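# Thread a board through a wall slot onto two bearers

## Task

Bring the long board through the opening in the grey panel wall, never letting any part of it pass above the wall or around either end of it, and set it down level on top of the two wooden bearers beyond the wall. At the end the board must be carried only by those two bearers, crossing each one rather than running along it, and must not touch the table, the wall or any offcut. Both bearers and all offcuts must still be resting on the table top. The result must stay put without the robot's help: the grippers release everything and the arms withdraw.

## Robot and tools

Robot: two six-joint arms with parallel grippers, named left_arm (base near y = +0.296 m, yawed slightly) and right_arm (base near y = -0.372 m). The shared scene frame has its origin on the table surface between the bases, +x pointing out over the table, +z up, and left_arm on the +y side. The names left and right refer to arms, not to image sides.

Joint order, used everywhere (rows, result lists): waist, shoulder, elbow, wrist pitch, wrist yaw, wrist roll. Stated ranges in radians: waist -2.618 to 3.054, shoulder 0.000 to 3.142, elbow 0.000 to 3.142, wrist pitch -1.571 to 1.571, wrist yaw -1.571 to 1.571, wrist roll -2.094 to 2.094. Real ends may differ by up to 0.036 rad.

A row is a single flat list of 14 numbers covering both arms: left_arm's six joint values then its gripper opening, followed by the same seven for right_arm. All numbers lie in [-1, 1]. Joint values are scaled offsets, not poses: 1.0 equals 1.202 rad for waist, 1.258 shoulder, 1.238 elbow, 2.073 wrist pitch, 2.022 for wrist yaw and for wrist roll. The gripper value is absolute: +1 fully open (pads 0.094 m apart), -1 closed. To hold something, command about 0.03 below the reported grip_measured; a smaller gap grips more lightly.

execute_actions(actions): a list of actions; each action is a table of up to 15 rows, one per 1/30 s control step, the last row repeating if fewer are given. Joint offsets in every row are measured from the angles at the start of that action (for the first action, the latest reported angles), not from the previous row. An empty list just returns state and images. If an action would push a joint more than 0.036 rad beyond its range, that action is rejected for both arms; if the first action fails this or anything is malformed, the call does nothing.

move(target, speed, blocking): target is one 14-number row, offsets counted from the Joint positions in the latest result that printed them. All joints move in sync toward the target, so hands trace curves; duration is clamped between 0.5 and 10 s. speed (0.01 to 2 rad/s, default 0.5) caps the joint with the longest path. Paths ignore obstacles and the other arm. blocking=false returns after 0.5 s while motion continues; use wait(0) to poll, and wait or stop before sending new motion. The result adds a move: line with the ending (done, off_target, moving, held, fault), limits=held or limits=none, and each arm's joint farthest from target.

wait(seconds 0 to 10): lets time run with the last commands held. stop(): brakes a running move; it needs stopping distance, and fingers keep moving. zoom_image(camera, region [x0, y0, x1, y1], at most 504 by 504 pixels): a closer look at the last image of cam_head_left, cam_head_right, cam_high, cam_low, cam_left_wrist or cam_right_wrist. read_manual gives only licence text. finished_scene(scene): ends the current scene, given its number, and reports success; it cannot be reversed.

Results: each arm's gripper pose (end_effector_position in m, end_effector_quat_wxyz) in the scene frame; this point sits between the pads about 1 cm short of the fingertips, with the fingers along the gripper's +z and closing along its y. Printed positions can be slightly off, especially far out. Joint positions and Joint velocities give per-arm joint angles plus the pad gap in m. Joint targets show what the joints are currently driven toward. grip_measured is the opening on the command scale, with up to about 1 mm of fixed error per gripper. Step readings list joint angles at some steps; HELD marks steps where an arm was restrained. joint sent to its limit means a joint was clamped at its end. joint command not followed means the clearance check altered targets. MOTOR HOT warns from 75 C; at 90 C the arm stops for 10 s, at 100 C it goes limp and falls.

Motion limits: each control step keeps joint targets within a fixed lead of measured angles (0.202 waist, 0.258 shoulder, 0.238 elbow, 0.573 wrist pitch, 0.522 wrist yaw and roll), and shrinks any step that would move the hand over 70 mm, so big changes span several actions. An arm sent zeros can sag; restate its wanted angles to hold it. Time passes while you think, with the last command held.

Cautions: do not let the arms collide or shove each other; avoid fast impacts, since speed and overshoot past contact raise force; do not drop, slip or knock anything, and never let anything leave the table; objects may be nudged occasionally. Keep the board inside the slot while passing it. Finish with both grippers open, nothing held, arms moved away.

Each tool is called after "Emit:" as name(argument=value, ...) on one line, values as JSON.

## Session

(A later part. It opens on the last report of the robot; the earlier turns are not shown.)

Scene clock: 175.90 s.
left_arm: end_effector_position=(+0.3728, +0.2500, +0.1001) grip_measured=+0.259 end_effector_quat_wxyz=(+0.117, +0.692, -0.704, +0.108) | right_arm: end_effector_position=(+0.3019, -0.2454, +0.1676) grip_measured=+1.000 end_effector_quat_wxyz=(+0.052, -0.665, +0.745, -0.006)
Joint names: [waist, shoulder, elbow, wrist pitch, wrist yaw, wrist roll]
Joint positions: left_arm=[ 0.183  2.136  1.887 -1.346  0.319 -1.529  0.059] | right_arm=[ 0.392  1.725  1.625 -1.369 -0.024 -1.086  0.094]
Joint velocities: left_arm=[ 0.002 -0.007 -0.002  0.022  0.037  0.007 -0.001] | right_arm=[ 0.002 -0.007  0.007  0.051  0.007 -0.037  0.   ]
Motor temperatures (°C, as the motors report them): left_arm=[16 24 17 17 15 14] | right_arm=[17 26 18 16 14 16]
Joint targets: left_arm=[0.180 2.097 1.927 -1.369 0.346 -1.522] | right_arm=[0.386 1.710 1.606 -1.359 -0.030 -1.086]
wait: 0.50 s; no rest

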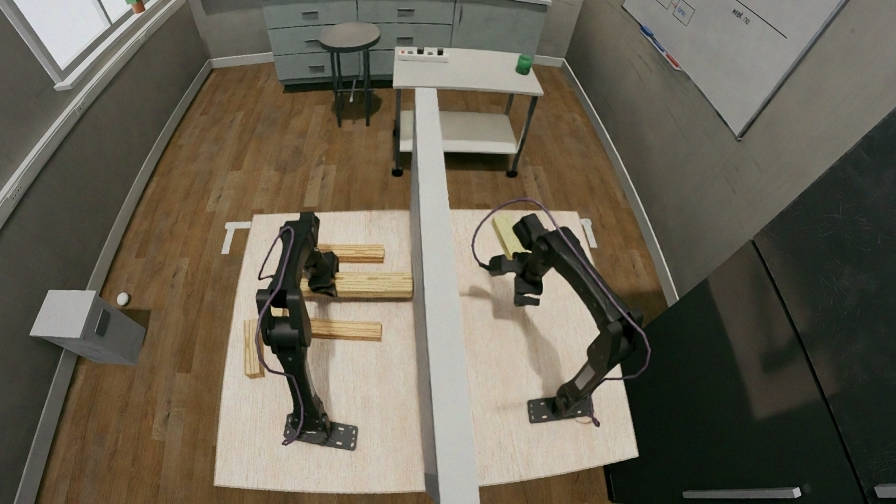

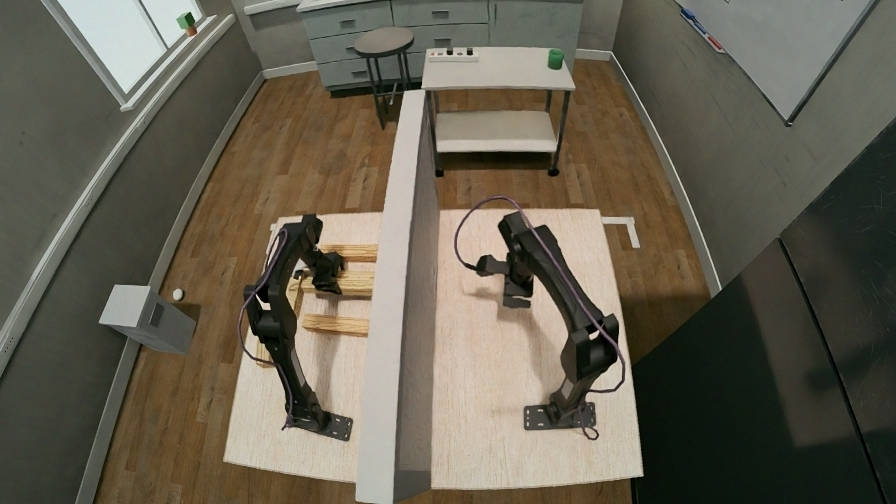

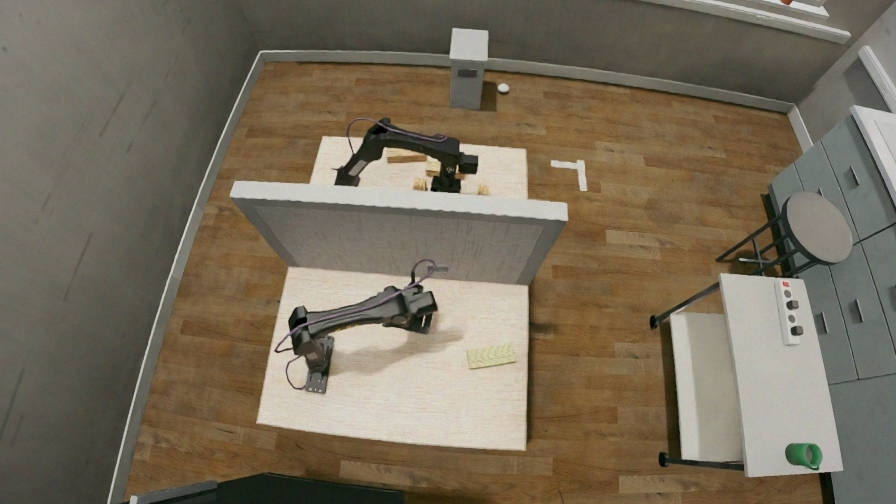

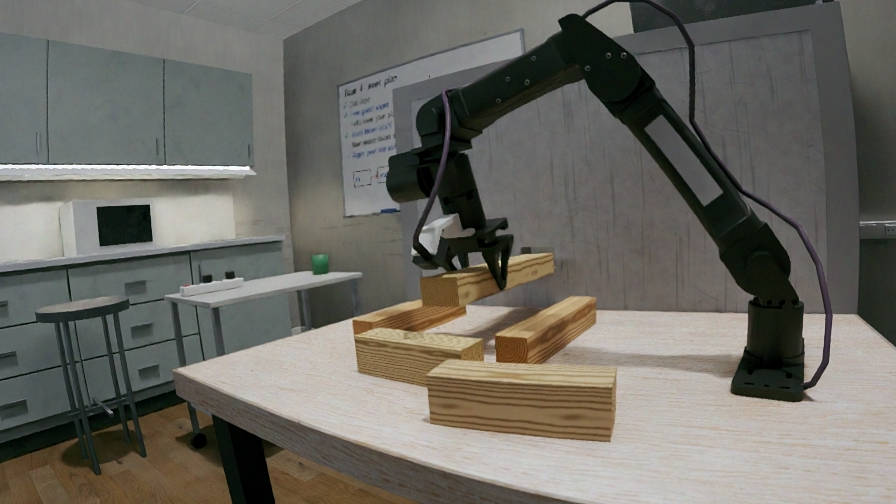

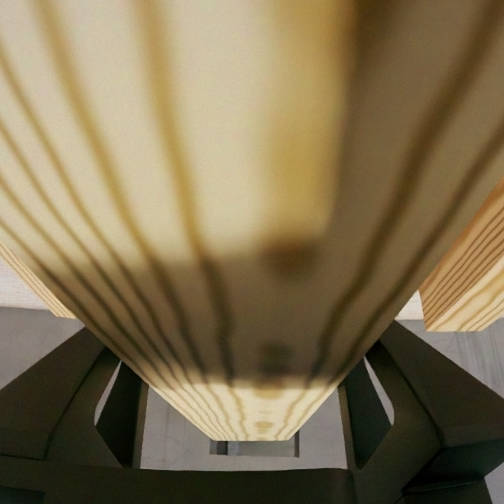

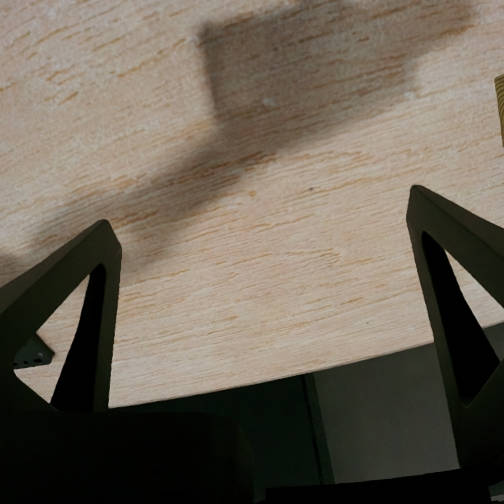

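Emit:
execute_actions(actions=[[[-0.0016,-0.0251,-0.0246,0.0097,0.014,0.0038,0.2,-0.005,-0.0119,-0.0153,0.0048,-0.003,0,1],[-0.0007,-0.0191,-0.0394,0.0193,0.0146,0.004,0.2,-0.005,-0.0119,-0.0153,0.0048,-0.003,0,1],[0.0002,-0.0132,-0.0543,0.029,0.0152,0.0043,0.2,-0.005,-0.0119,-0.0153,0.0048,-0.003,0,1],[0.0011,-0.0073,-0.0692,0.0386,0.0157,0.0045,0.2,-0.005,-0.0119,-0.0153,0.0048,-0.003,0,1],[0.002,-0.0013,-0.084,0.0483,0.0163,0.0048,0.2,-0.005,-0.0119,-0.0153,0.0048,-0.003,0,1],[0.0029,0.0046,-0.0989,0.0579,0.0169,0.005,0.2,-0.005,-0.0119,-0.0153,0.0048,-0.003,0,1],[0.0038,0.0105,-0.1138,0.0676,0.0175,0.0053,0.2,-0.005,-0.0119,-0.0153,0.0048,-0.003,0,1],[0.0045,0.0151,-0.1263,0.0764,0.018,0.0055,0.2,-0.005,-0.0119,-0.0153,0.0048,-0.003,0,1],[0.005,0.0183,-0.1365,0.0845,0.0183,0.0058,0.2,-0.005,-0.0119,-0.0153,0.0048,-0.003,0,1],[0.0056,0.0215,-0.1468,0.0926,0.0186,0.0061,0.2,-0.005,-0.0119,-0.0153,0.0048,-0.003,0,1],[0.0061,0.0247,-0.157,0.1007,0.019,0.0063,0.2,-0.005,-0.0119,-0.0153,0.0048,-0.003,0,1],[0.0067,0.0278,-0.1672,0.1088,0.0193,0.0066,0.2,-0.005,-0.0119,-0.0153,0.0048,-0.003,0,1],[0.0072,0.031,-0.1774,0.1169,0.0196,0.0069,0.2,-0.005,-0.0119,-0.0153,0.0048,-0.003,0,1],[0.0078,0.0342,-0.1877,0.125,0.02,0.0071,0.2,-0.005,-0.0119,-0.0153,0.0048,-0.003,0,1],[0.0083,0.0374,-0.1979,0.1331,0.0203,0.0074,0.2,-0.005,-0.0119,-0.0153,0.0048,-0.003,0,1]]])

Emit:
wait(seconds=0.5)

Scene clock: 179.47 s.
left_arm: end_effector_position=(+0.3600, +0.2494, +0.0279) grip_measured=+0.259 end_effector_quat_wxyz=(+0.139, +0.692, -0.703, +0.090) | right_arm: end_effector_position=(+0.3019, -0.2454, +0.1676) grip_measured=+1.000 end_effector_quat_wxyz=(+0.052, -0.665, +0.745, -0.006)
Joint names: [waist, shoulder, elbow, wrist pitch, wrist yaw, wrist roll]
Joint positions: left_arm=[ 0.183  2.183  1.669 -1.138  0.322 -1.52   0.059] | right_arm=[ 0.392  1.725  1.625 -1.369 -0.024 -1.086  0.094]
Joint velocities: left_arm=[ 0.076  0.061 -0.203  0.081  0.359 -0.007 -0.001] | right_arm=[ 0.012 -0.017  0.012 -0.037  0.022  0.022  0.   ]
Motor temperatures (°C, as the motors report them): left_arm=[16 25 17 17 15 14] | right_arm=[17 26 17 16 14 16]
Joint targets: left_arm=[0.193 2.183 1.642 -1.070 0.360 -1.514] | right_arm=[0.386 1.710 1.606 -1.359 -0.031 -1.086]
Step readings (joint positions):
0: left_arm=[0.183 2.136 1.887 -1.346 0.319 -1.527] | right_arm=[0.392 1.725 1.625 -1.369 -0.024 -1.086]
1: left_arm=[0.183 2.136 1.884 -1.342 0.319 -1.527] | right_arm=[0.392 1.725 1.625 -1.369 -0.024 -1.086]
2: left_arm=[0.183 2.136 1.876 -1.335 0.319 -1.527] | right_arm=[0.392 1.725 1.625 -1.369 -0.024 -1.086]
4: left_arm=[0.183 2.136 1.847 -1.309 0.319 -1.526] | right_arm=[0.392 1.725 1.625 -1.369 -0.024 -1.086]
8: left_arm=[0.183 2.141 1.769 -1.253 0.319 -1.525] | right_arm=[0.392 1.725 1.625 -1.369 -0.024 -1.086]
15: Joint positions above

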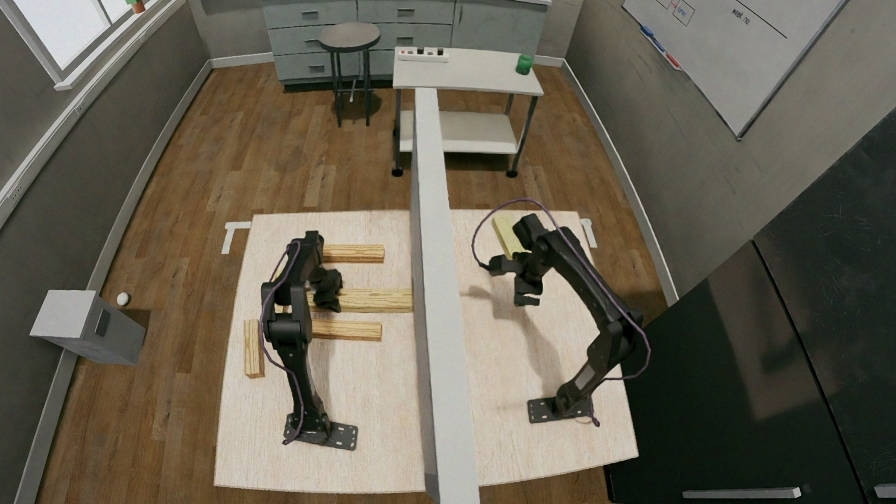

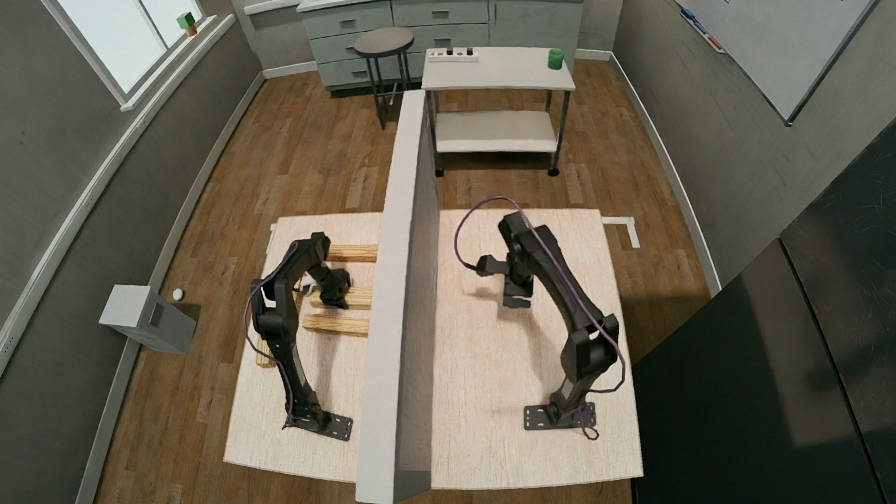

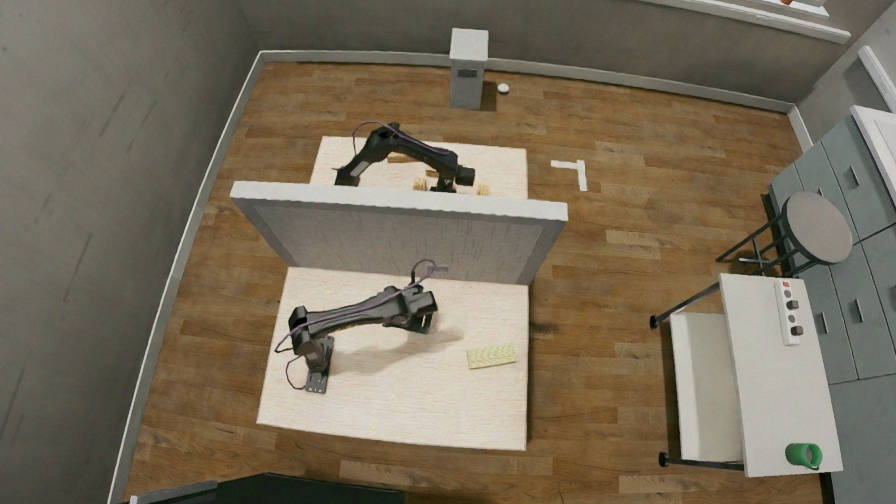

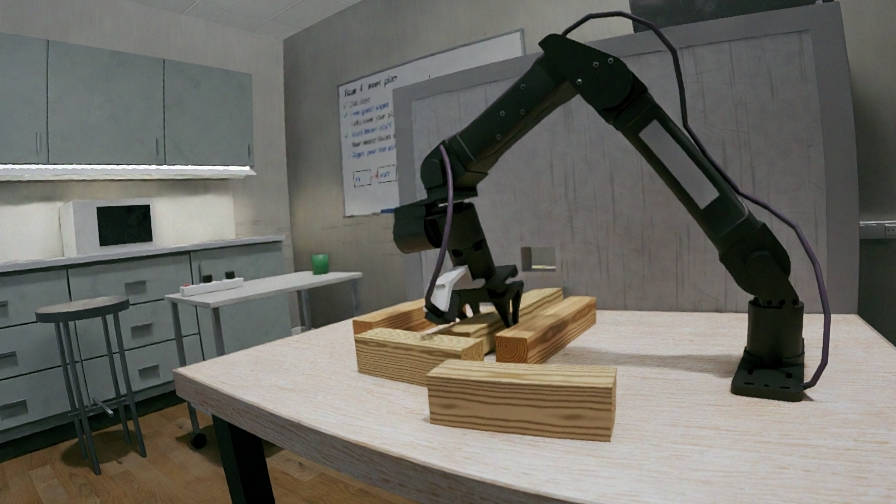

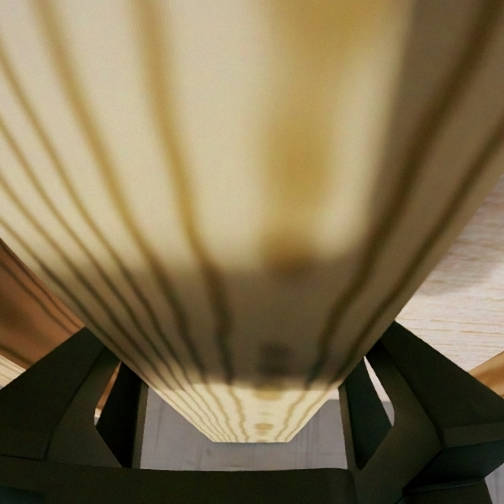

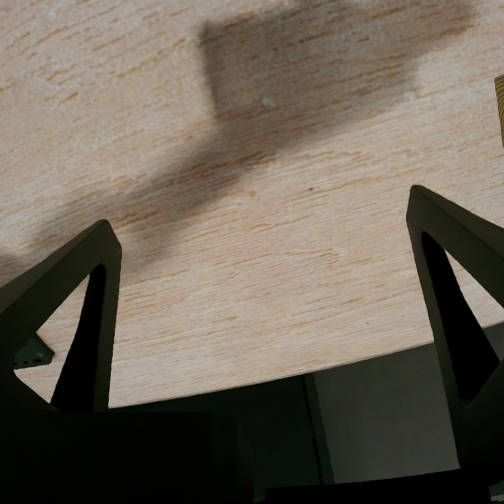

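Scene clock: 179.97 s.
left_arm: end_effector_position=(+0.3700, +0.2506, +0.0272) grip_measured=+0.259 end_effector_quat_wxyz=(+0.127, +0.690, -0.704, +0.108) | right_arm: end_effector_position=(+0.3019, -0.2454, +0.1676) grip_measured=+1.000 end_effector_quat_wxyz=(+0.052, -0.665, +0.745, -0.006)
Joint names: [waist, shoulder, elbow, wrist pitch, wrist yaw, wrist roll]
Joint positions: left_arm=[ 0.19   2.183  1.667 -1.095  0.333 -1.515  0.059] | right_arm=[ 0.392  1.725  1.625 -1.369 -0.024 -1.086  0.094]
Joint velocities: left_arm=[-0.012  0.002 -0.017  0.007  0.007 -0.007  0.001] | right_arm=[ 0.002 -0.002  0.007  0.051  0.007 -0.022  0.   ]
Motor temperatures (°C, as the motors report them): left_arm=[16 25 17 17 15 14] | right_arm=[17 26 17 16 14 16]
Joint targets: left_arm=[0.193 2.183 1.642 -1.070 0.360 -1.513] | right_arm=[0.386 1.710 1.606 -1.359 -0.031 -1.086]
wait: 0.50 s; no rest

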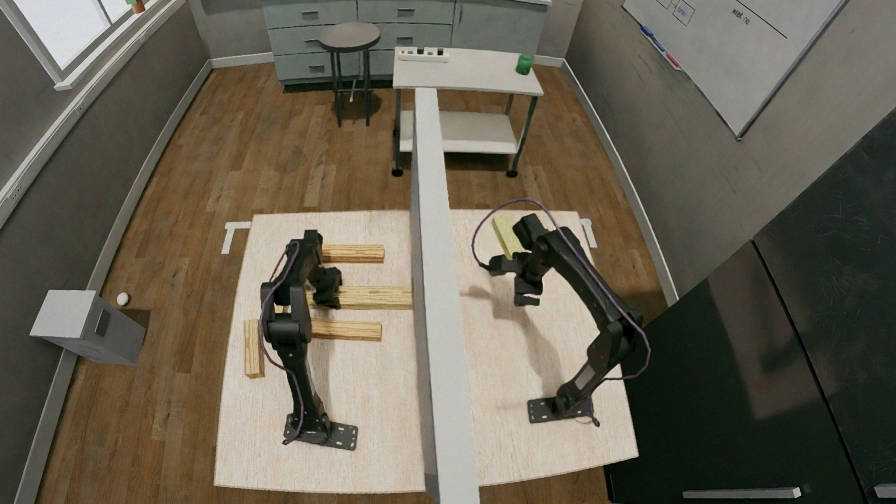

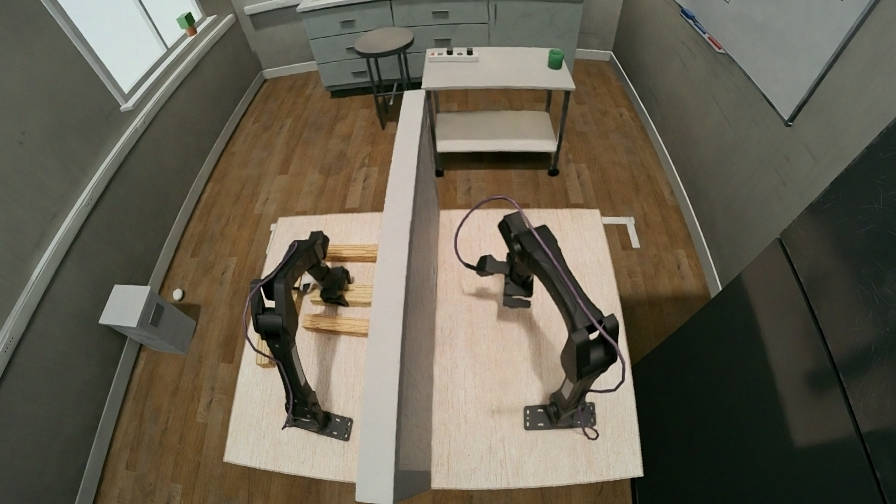

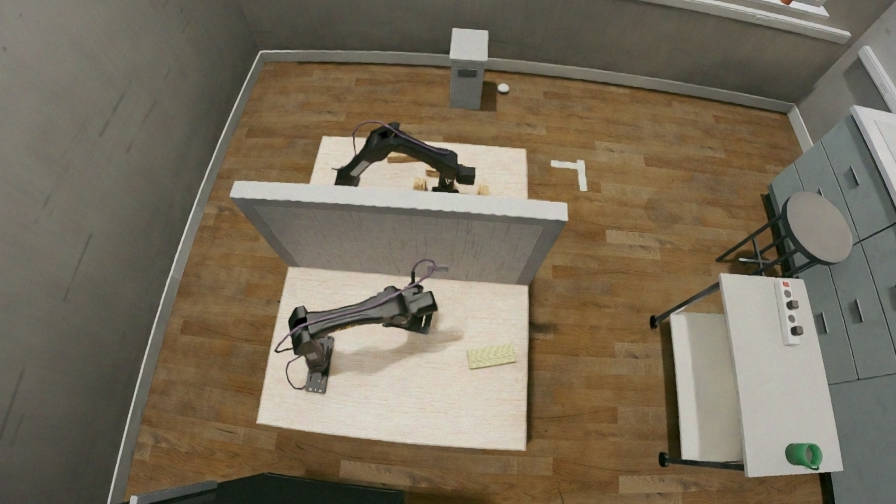

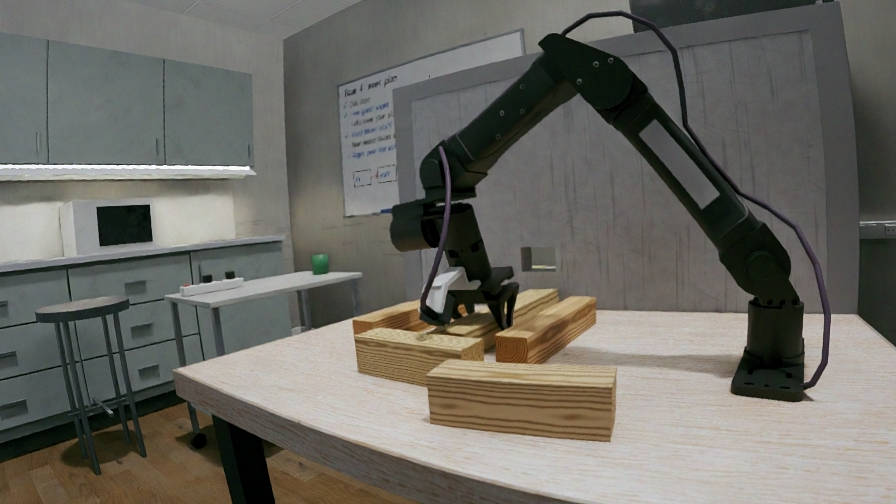

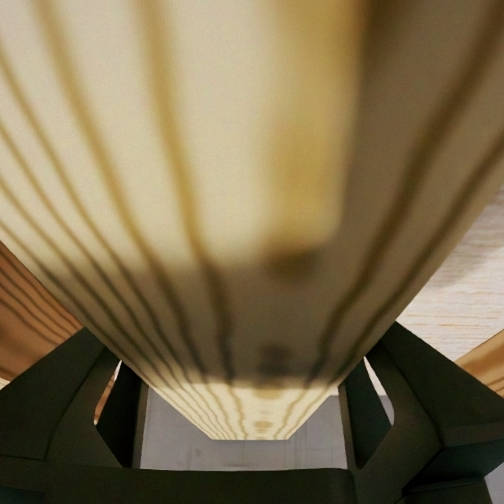

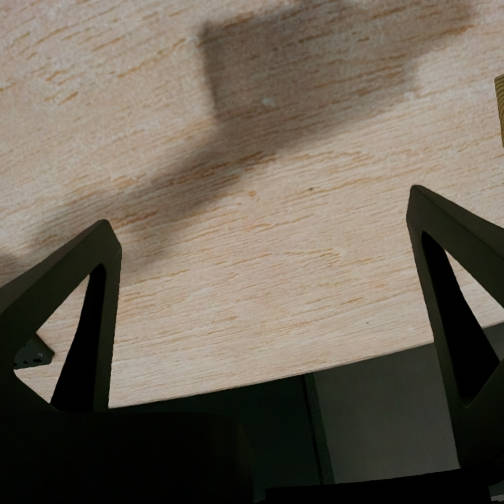

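Emit:
execute_actions(actions=[[[0.0025,-0.0183,0.01,-0.005,0,0,1,-0.005,-0.0119,-0.0153,0.0048,-0.0035,0,1],[0.0025,-0.0183,0.015,-0.008,0,0,1,-0.005,-0.0119,-0.0153,0.0048,-0.0035,0,1],[0.0025,-0.0183,0.02,-0.008,0,0,1,-0.005,-0.0119,-0.0153,0.0048,-0.0035,0,1],[0.0025,-0.0183,0.02,-0.008,0,0,1,-0.005,-0.0119,-0.0153,0.0048,-0.0035,0,1],[-0.0173,-0.0183,0.0235,-0.0085,-0.0152,-0.0124,1,-0.005,-0.0119,-0.0153,0.0048,-0.0035,0,1],[-0.037,-0.0183,0.0271,-0.009,-0.0304,-0.0247,1,-0.005,-0.0119,-0.0153,0.0048,-0.0035,0,1],[-0.0568,-0.0183,0.0306,-0.0095,-0.0456,-0.0371,1,-0.005,-0.0119,-0.0153,0.0048,-0.0035,0,1],[-0.0766,-0.0183,0.0342,-0.01,-0.0608,-0.0495,1,-0.005,-0.0119,-0.0153,0.0048,-0.0035,0,1],[-0.0963,-0.0183,0.0377,-0.0105,-0.076,-0.0618,1,-0.005,-0.0119,-0.0153,0.0048,-0.0035,0,1],[-0.1161,-0.0183,0.0413,-0.011,-0.0912,-0.0742,1,-0.005,-0.0119,-0.0153,0.0048,-0.0035,0,1],[-0.1358,-0.0183,0.0448,-0.0115,-0.1064,-0.0865,1,-0.005,-0.0119,-0.0153,0.0048,-0.0035,0,1],[-0.1556,-0.0183,0.0484,-0.012,-0.1216,-0.0989,1,-0.005,-0.0119,-0.0153,0.0048,-0.0035,0,1],[-0.1754,-0.0183,0.0519,-0.0125,-0.1368,-0.1113,1,-0.005,-0.0119,-0.0153,0.0048,-0.0035,0,1],[-0.1951,-0.0183,0.0555,-0.013,-0.152,-0.1236,1,-0.005,-0.0119,-0.0153,0.0048,-0.0035,0,1],[-0.2149,-0.0183,0.059,-0.0135,-0.1672,-0.136,1,-0.005,-0.0119,-0.0153,0.0048,-0.0035,0,1]]])

Emit:
wait(seconds=0.5)

Scene clock: 181.33 s.
left_arm: end_effector_position=(+0.3676, +0.2000, +0.0285) grip_measured=+1.000 end_effector_quat_wxyz=(+0.051, +0.683, -0.728, +0.033) | right_arm: end_effector_position=(+0.3020, -0.2454, +0.1676) grip_measured=+1.000 end_effector_quat_wxyz=(+0.052, -0.665, +0.745, -0.006)
Joint names: [waist, shoulder, elbow, wrist pitch, wrist yaw, wrist roll]
Joint positions: left_arm=[-0.023  2.181  1.703 -1.1    0.122 -1.69   0.094] | right_arm=[ 0.392  1.725  1.625 -1.368 -0.024 -1.086  0.094]
Joint velocities: left_arm=[-0.833 -0.002  0.12  -0.066 -0.769 -0.593  0.   ] | right_arm=[-0.002 -0.007 -0.032  0.022 -0.007 -0.066  0.   ]
Motor temperatures (°C, as the motors report them): left_arm=[16 25 17 17 15 14] | right_arm=[17 26 17 16 14 16]
Joint targets: left_arm=[-0.069 2.160 1.740 -1.123 -0.006 -1.790] | right_arm=[0.386 1.710 1.606 -1.359 -0.032 -1.086]
Step readings (joint positions):
0: left_arm=[0.190 2.183 1.667 -1.090 0.333 -1.515] | right_arm=[0.392 1.725 1.625 -1.369 -0.024 -1.086]
1: left_arm=[0.190 2.183 1.667 -1.090 0.332 -1.514] | right_arm=[0.392 1.725 1.625 -1.369 -0.024 -1.086]
2: left_arm=[0.190 2.183 1.667 -1.090 0.332 -1.514] | right_arm=[0.392 1.725 1.625 -1.368 -0.024 -1.086]
4: left_arm=[0.190 2.183 1.667 -1.097 0.333 -1.514] | right_arm=[0.392 1.725 1.625 -1.368 -0.024 -1.086]
8: left_arm=[0.164 2.181 1.674 -1.100 0.292 -1.549] | right_arm=[0.392 1.725 1.625 -1.368 -0.024 -1.086]
15: Joint positions above

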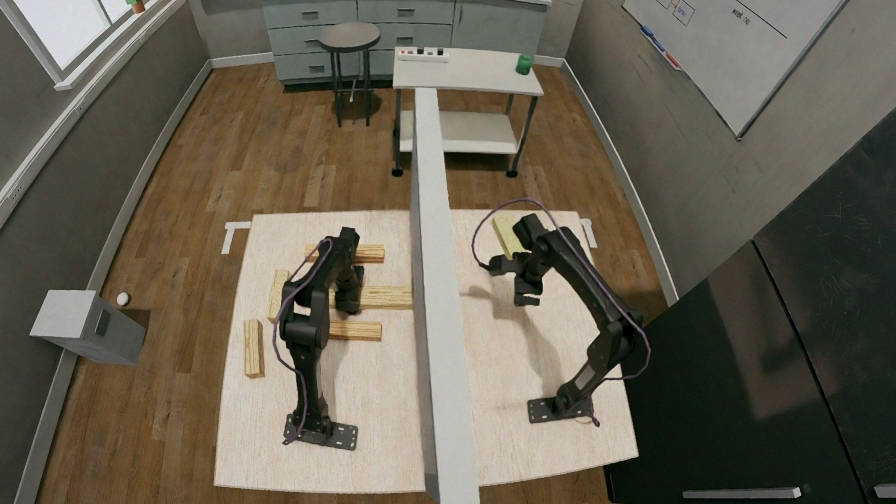

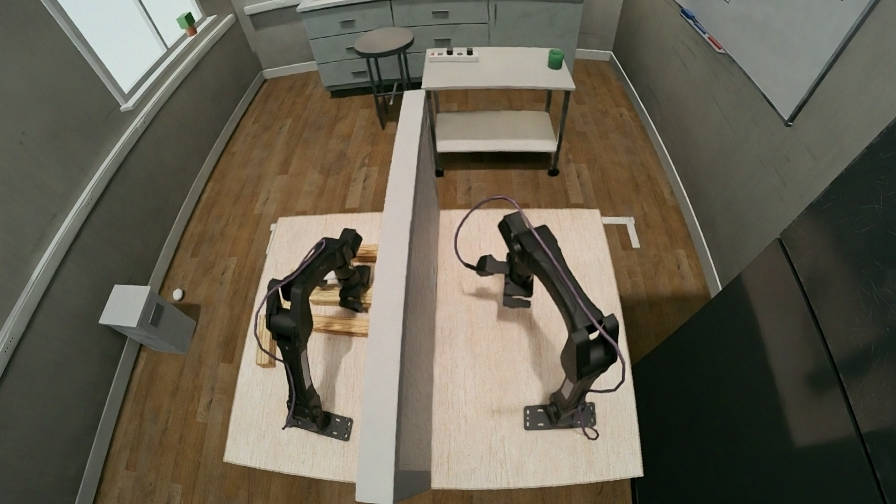

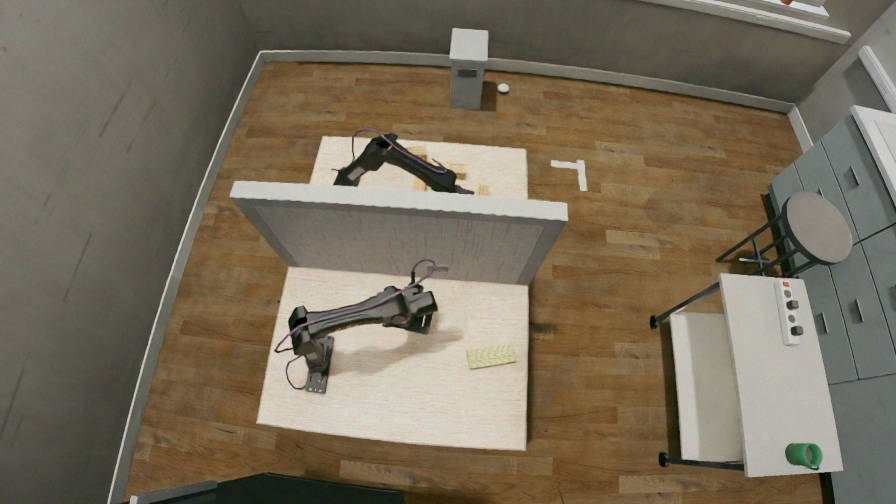

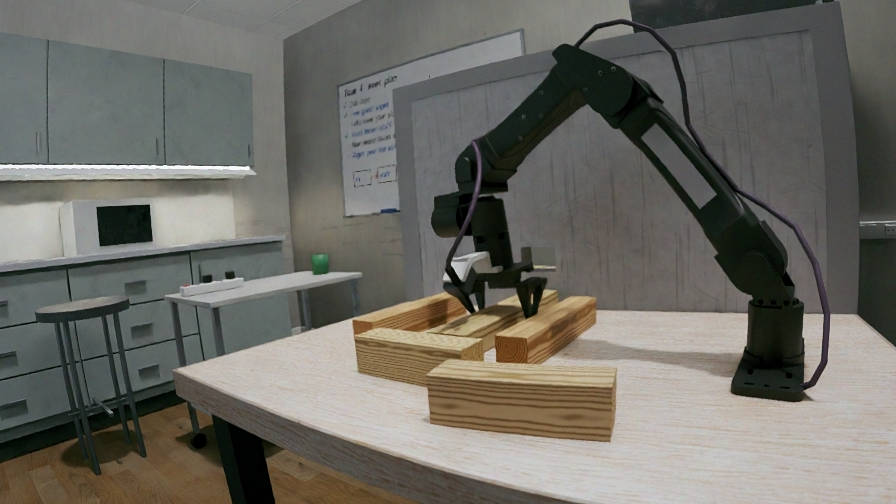

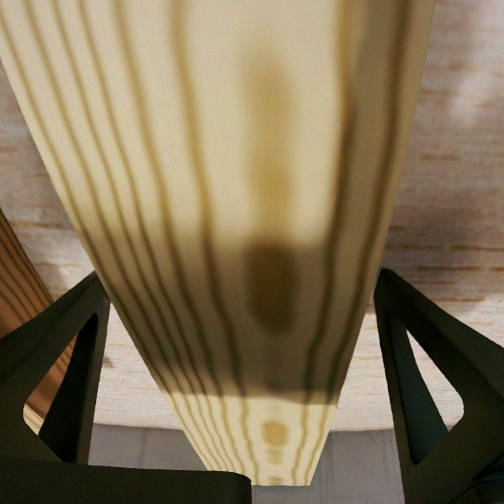

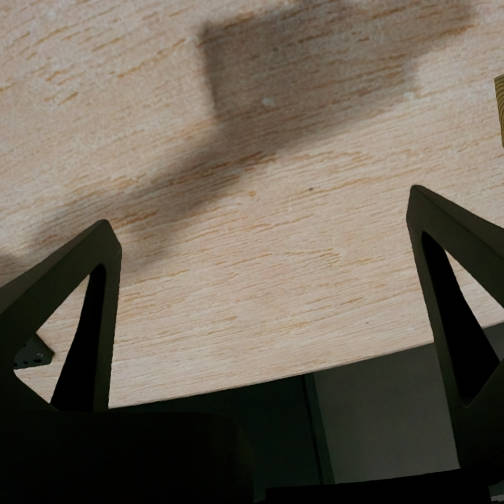

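Scene clock: 181.83 s.
left_arm: end_effector_position=(+0.3686, +0.1987, +0.0292) grip_measured=+1.000 end_effector_quat_wxyz=(+0.007, +0.700, -0.714, +0.003) | right_arm: end_effector_position=(+0.3020, -0.2454, +0.1676) grip_measured=+1.000 end_effector_quat_wxyz=(+0.052, -0.665, +0.745, -0.006)
Joint names: [waist, shoulder, elbow, wrist pitch, wrist yaw, wrist roll]
Joint positions: left_arm=[-0.071  2.181  1.711 -1.103  0.015 -1.782  0.094] | right_arm=[ 0.392  1.725  1.625 -1.368 -0.024 -1.086  0.094]
Joint velocities: left_arm=[-0.007 -0.002 -0.012  0.022 -0.007  0.007  0.   ] | right_arm=[-0.022  0.002 -0.007 -0.007 -0.007  0.022  0.   ]
Motor temperatures (°C, as the motors report them): left_arm=[16 25 17 17 15 14] | right_arm=[17 26 17 16 14 16]
Joint targets: left_arm=[-0.069 2.160 1.740 -1.122 -0.006 -1.790] | right_arm=[0.386 1.710 1.606 -1.359 -0.032 -1.086]
wait: 0.50 s; no rest

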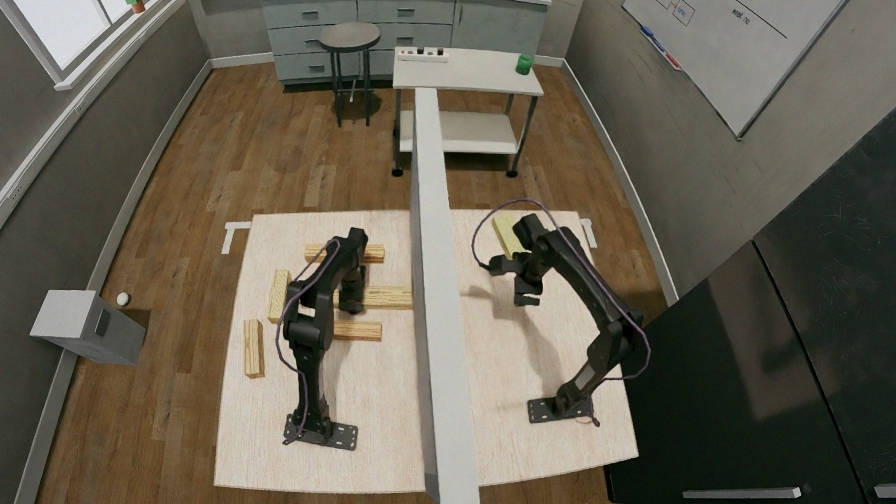

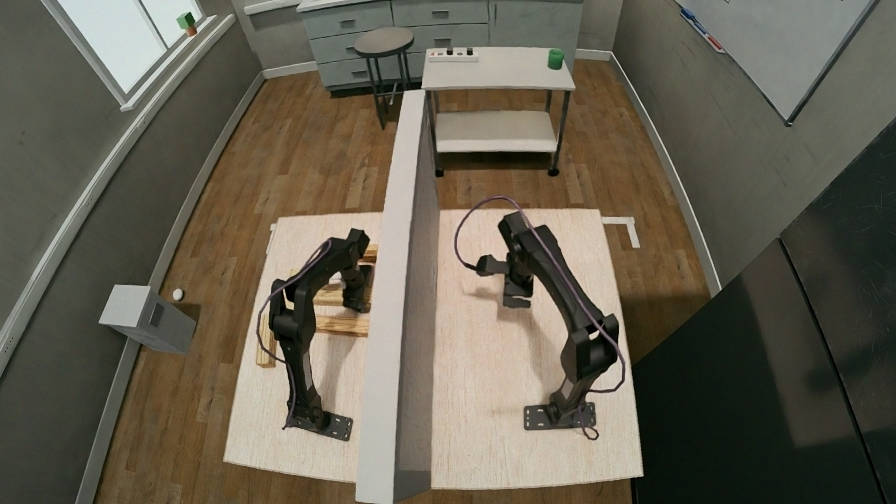

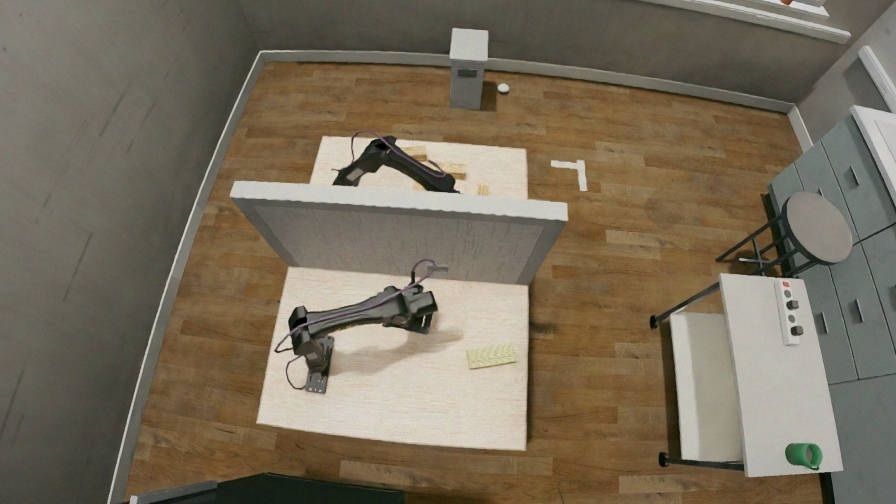

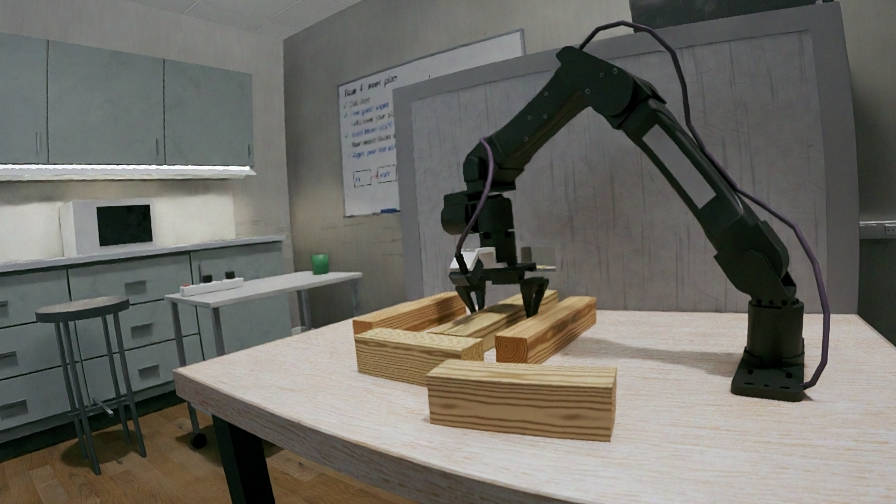

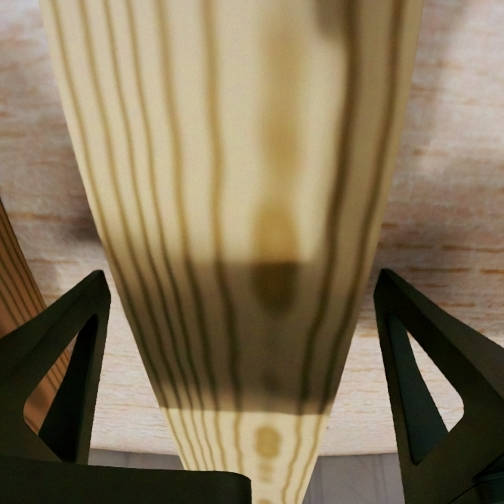

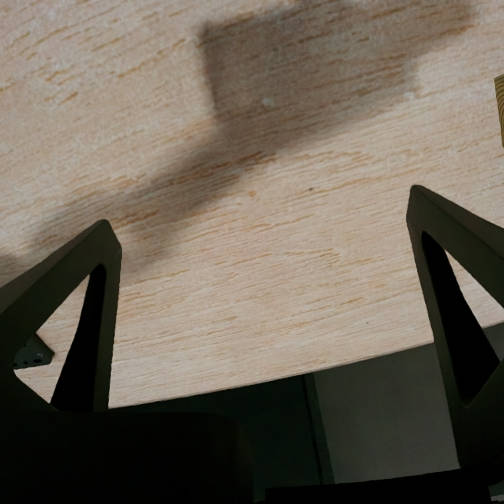

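Emit:
execute_actions(actions=[[[0.0017,-0.0167,0.0234,-0.0092,-0.0173,-0.004,1,-0.005,-0.0119,-0.0153,0.0043,-0.004,0,1],[0.0017,-0.0167,0.0234,-0.0092,-0.0173,-0.004,1,-0.005,-0.0119,-0.0153,0.0043,-0.004,0,1],[0.0017,-0.0167,0.0234,-0.0092,-0.0173,-0.004,0.8,-0.005,-0.0119,-0.0153,0.0043,-0.004,0,1],[0.0017,-0.0167,0.0234,-0.0092,-0.0173,-0.004,0.6,-0.005,-0.0119,-0.0153,0.0043,-0.004,0,1],[0.0017,-0.0167,0.0234,-0.0092,-0.0173,-0.004,0.45,-0.005,-0.0119,-0.0153,0.0043,-0.004,0,1],[0.0017,-0.0167,0.0234,-0.0092,-0.0173,-0.004,0.35,-0.005,-0.0119,-0.0153,0.0043,-0.004,0,1],[0.0017,-0.0167,0.0234,-0.0092,-0.0173,-0.004,0.28,-0.005,-0.0119,-0.0153,0.0043,-0.004,0,1],[0.0017,-0.0167,0.0234,-0.0092,-0.0173,-0.004,0.24,-0.005,-0.0119,-0.0153,0.0043,-0.004,0,1],[0.0017,-0.0167,0.0234,-0.0092,-0.0173,-0.004,0.2,-0.005,-0.0119,-0.0153,0.0043,-0.004,0,1]]])

Scene clock: 182.83 s.
left_arm: end_effector_position=(+0.3692, +0.2015, +0.0292) grip_measured=+0.258 end_effector_quat_wxyz=(+0.000, +0.702, -0.713, -0.001) | right_arm: end_effector_position=(+0.3020, -0.2454, +0.1676) grip_measured=+1.000 end_effector_quat_wxyz=(+0.052, -0.665, +0.745, -0.006)
Joint names: [waist, shoulder, elbow, wrist pitch, wrist yaw, wrist roll]
Joint positions: left_arm=[-0.071  2.181  1.711 -1.103 -0.001 -1.787  0.059] | right_arm=[ 0.392  1.725  1.625 -1.368 -0.024 -1.086  0.094]
Joint velocities: left_arm=[-0.012 -0.007  0.007 -0.037  0.022 -0.066 -0.002] | right_arm=[-0.002 -0.012 -0.017 -0.037  0.007 -0.007  0.   ]
Motor temperatures (°C, as the motors report them): left_arm=[16 25 17 17 15 14] | right_arm=[17 26 17 16 14 16]
Joint targets: left_arm=[-0.069 2.160 1.740 -1.122 -0.020 -1.790] | right_arm=[0.386 1.710 1.606 -1.359 -0.033 -1.086]
Step readings (joint positions):
0: left_arm=[-0.071 2.181 1.711 -1.103 0.012 -1.785] | right_arm=[0.392 1.725 1.625 -1.368 -0.024 -1.086]
1: left_arm=[-0.071 2.181 1.711 -1.103 0.010 -1.785] | right_arm=[0.392 1.725 1.625 -1.368 -0.024 -1.086]
2: left_arm=[-0.071 2.181 1.711 -1.103 0.007 -1.785] | right_arm=[0.392 1.725 1.625 -1.368 -0.024 -1.086]
4: left_arm=[-0.071 2.181 1.711 -1.103 0.004 -1.785] | right_arm=[0.392 1.725 1.625 -1.368 -0.024 -1.086]
8: left_arm=[-0.071 2.181 1.711 -1.103 -0.000 -1.786] | right_arm=[0.392 1.725 1.625 -1.368 -0.024 -1.086]
15: Joint positions above

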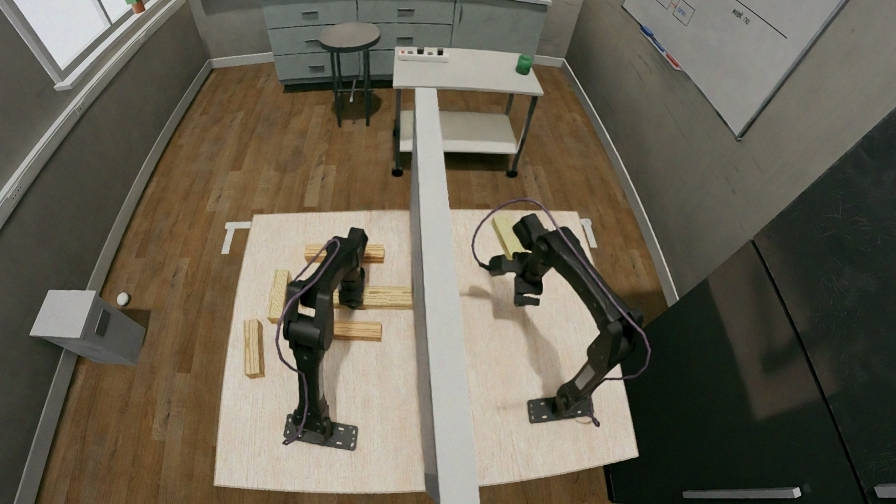

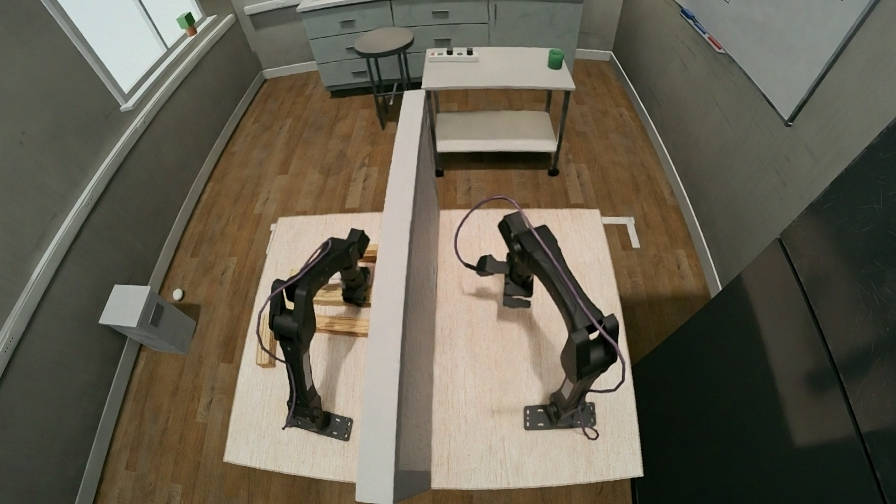

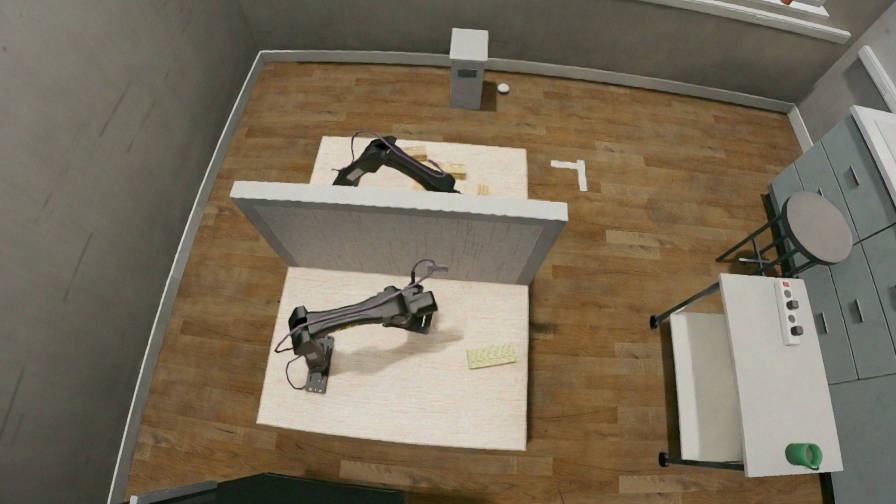

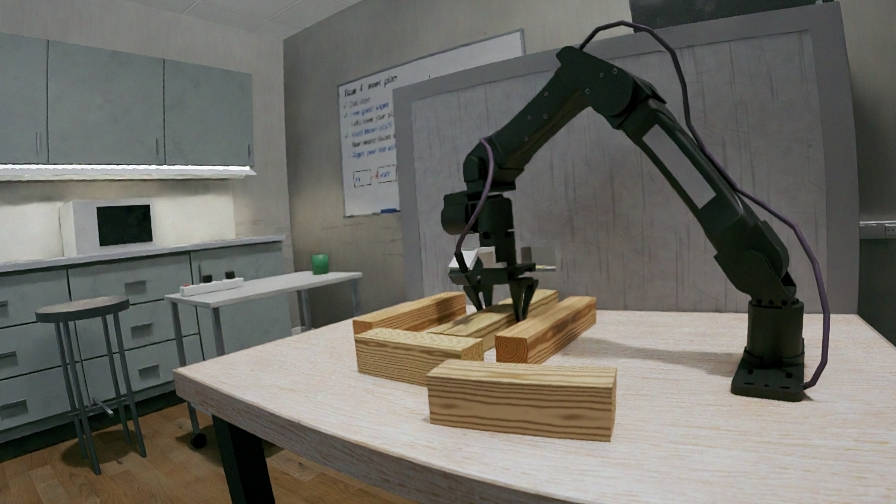

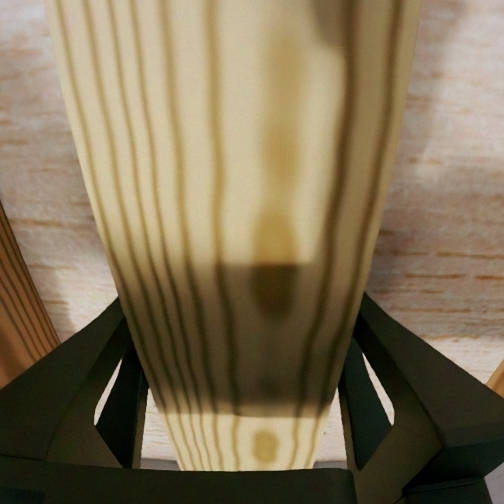

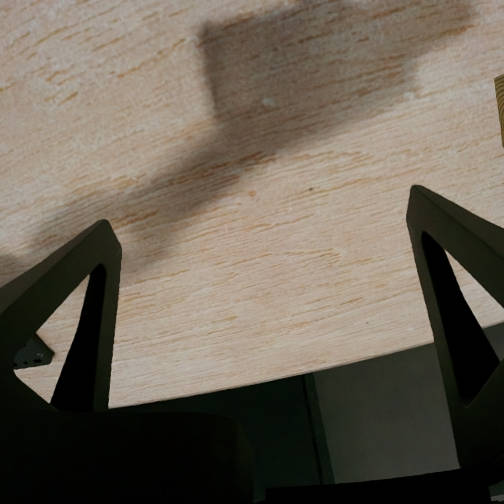

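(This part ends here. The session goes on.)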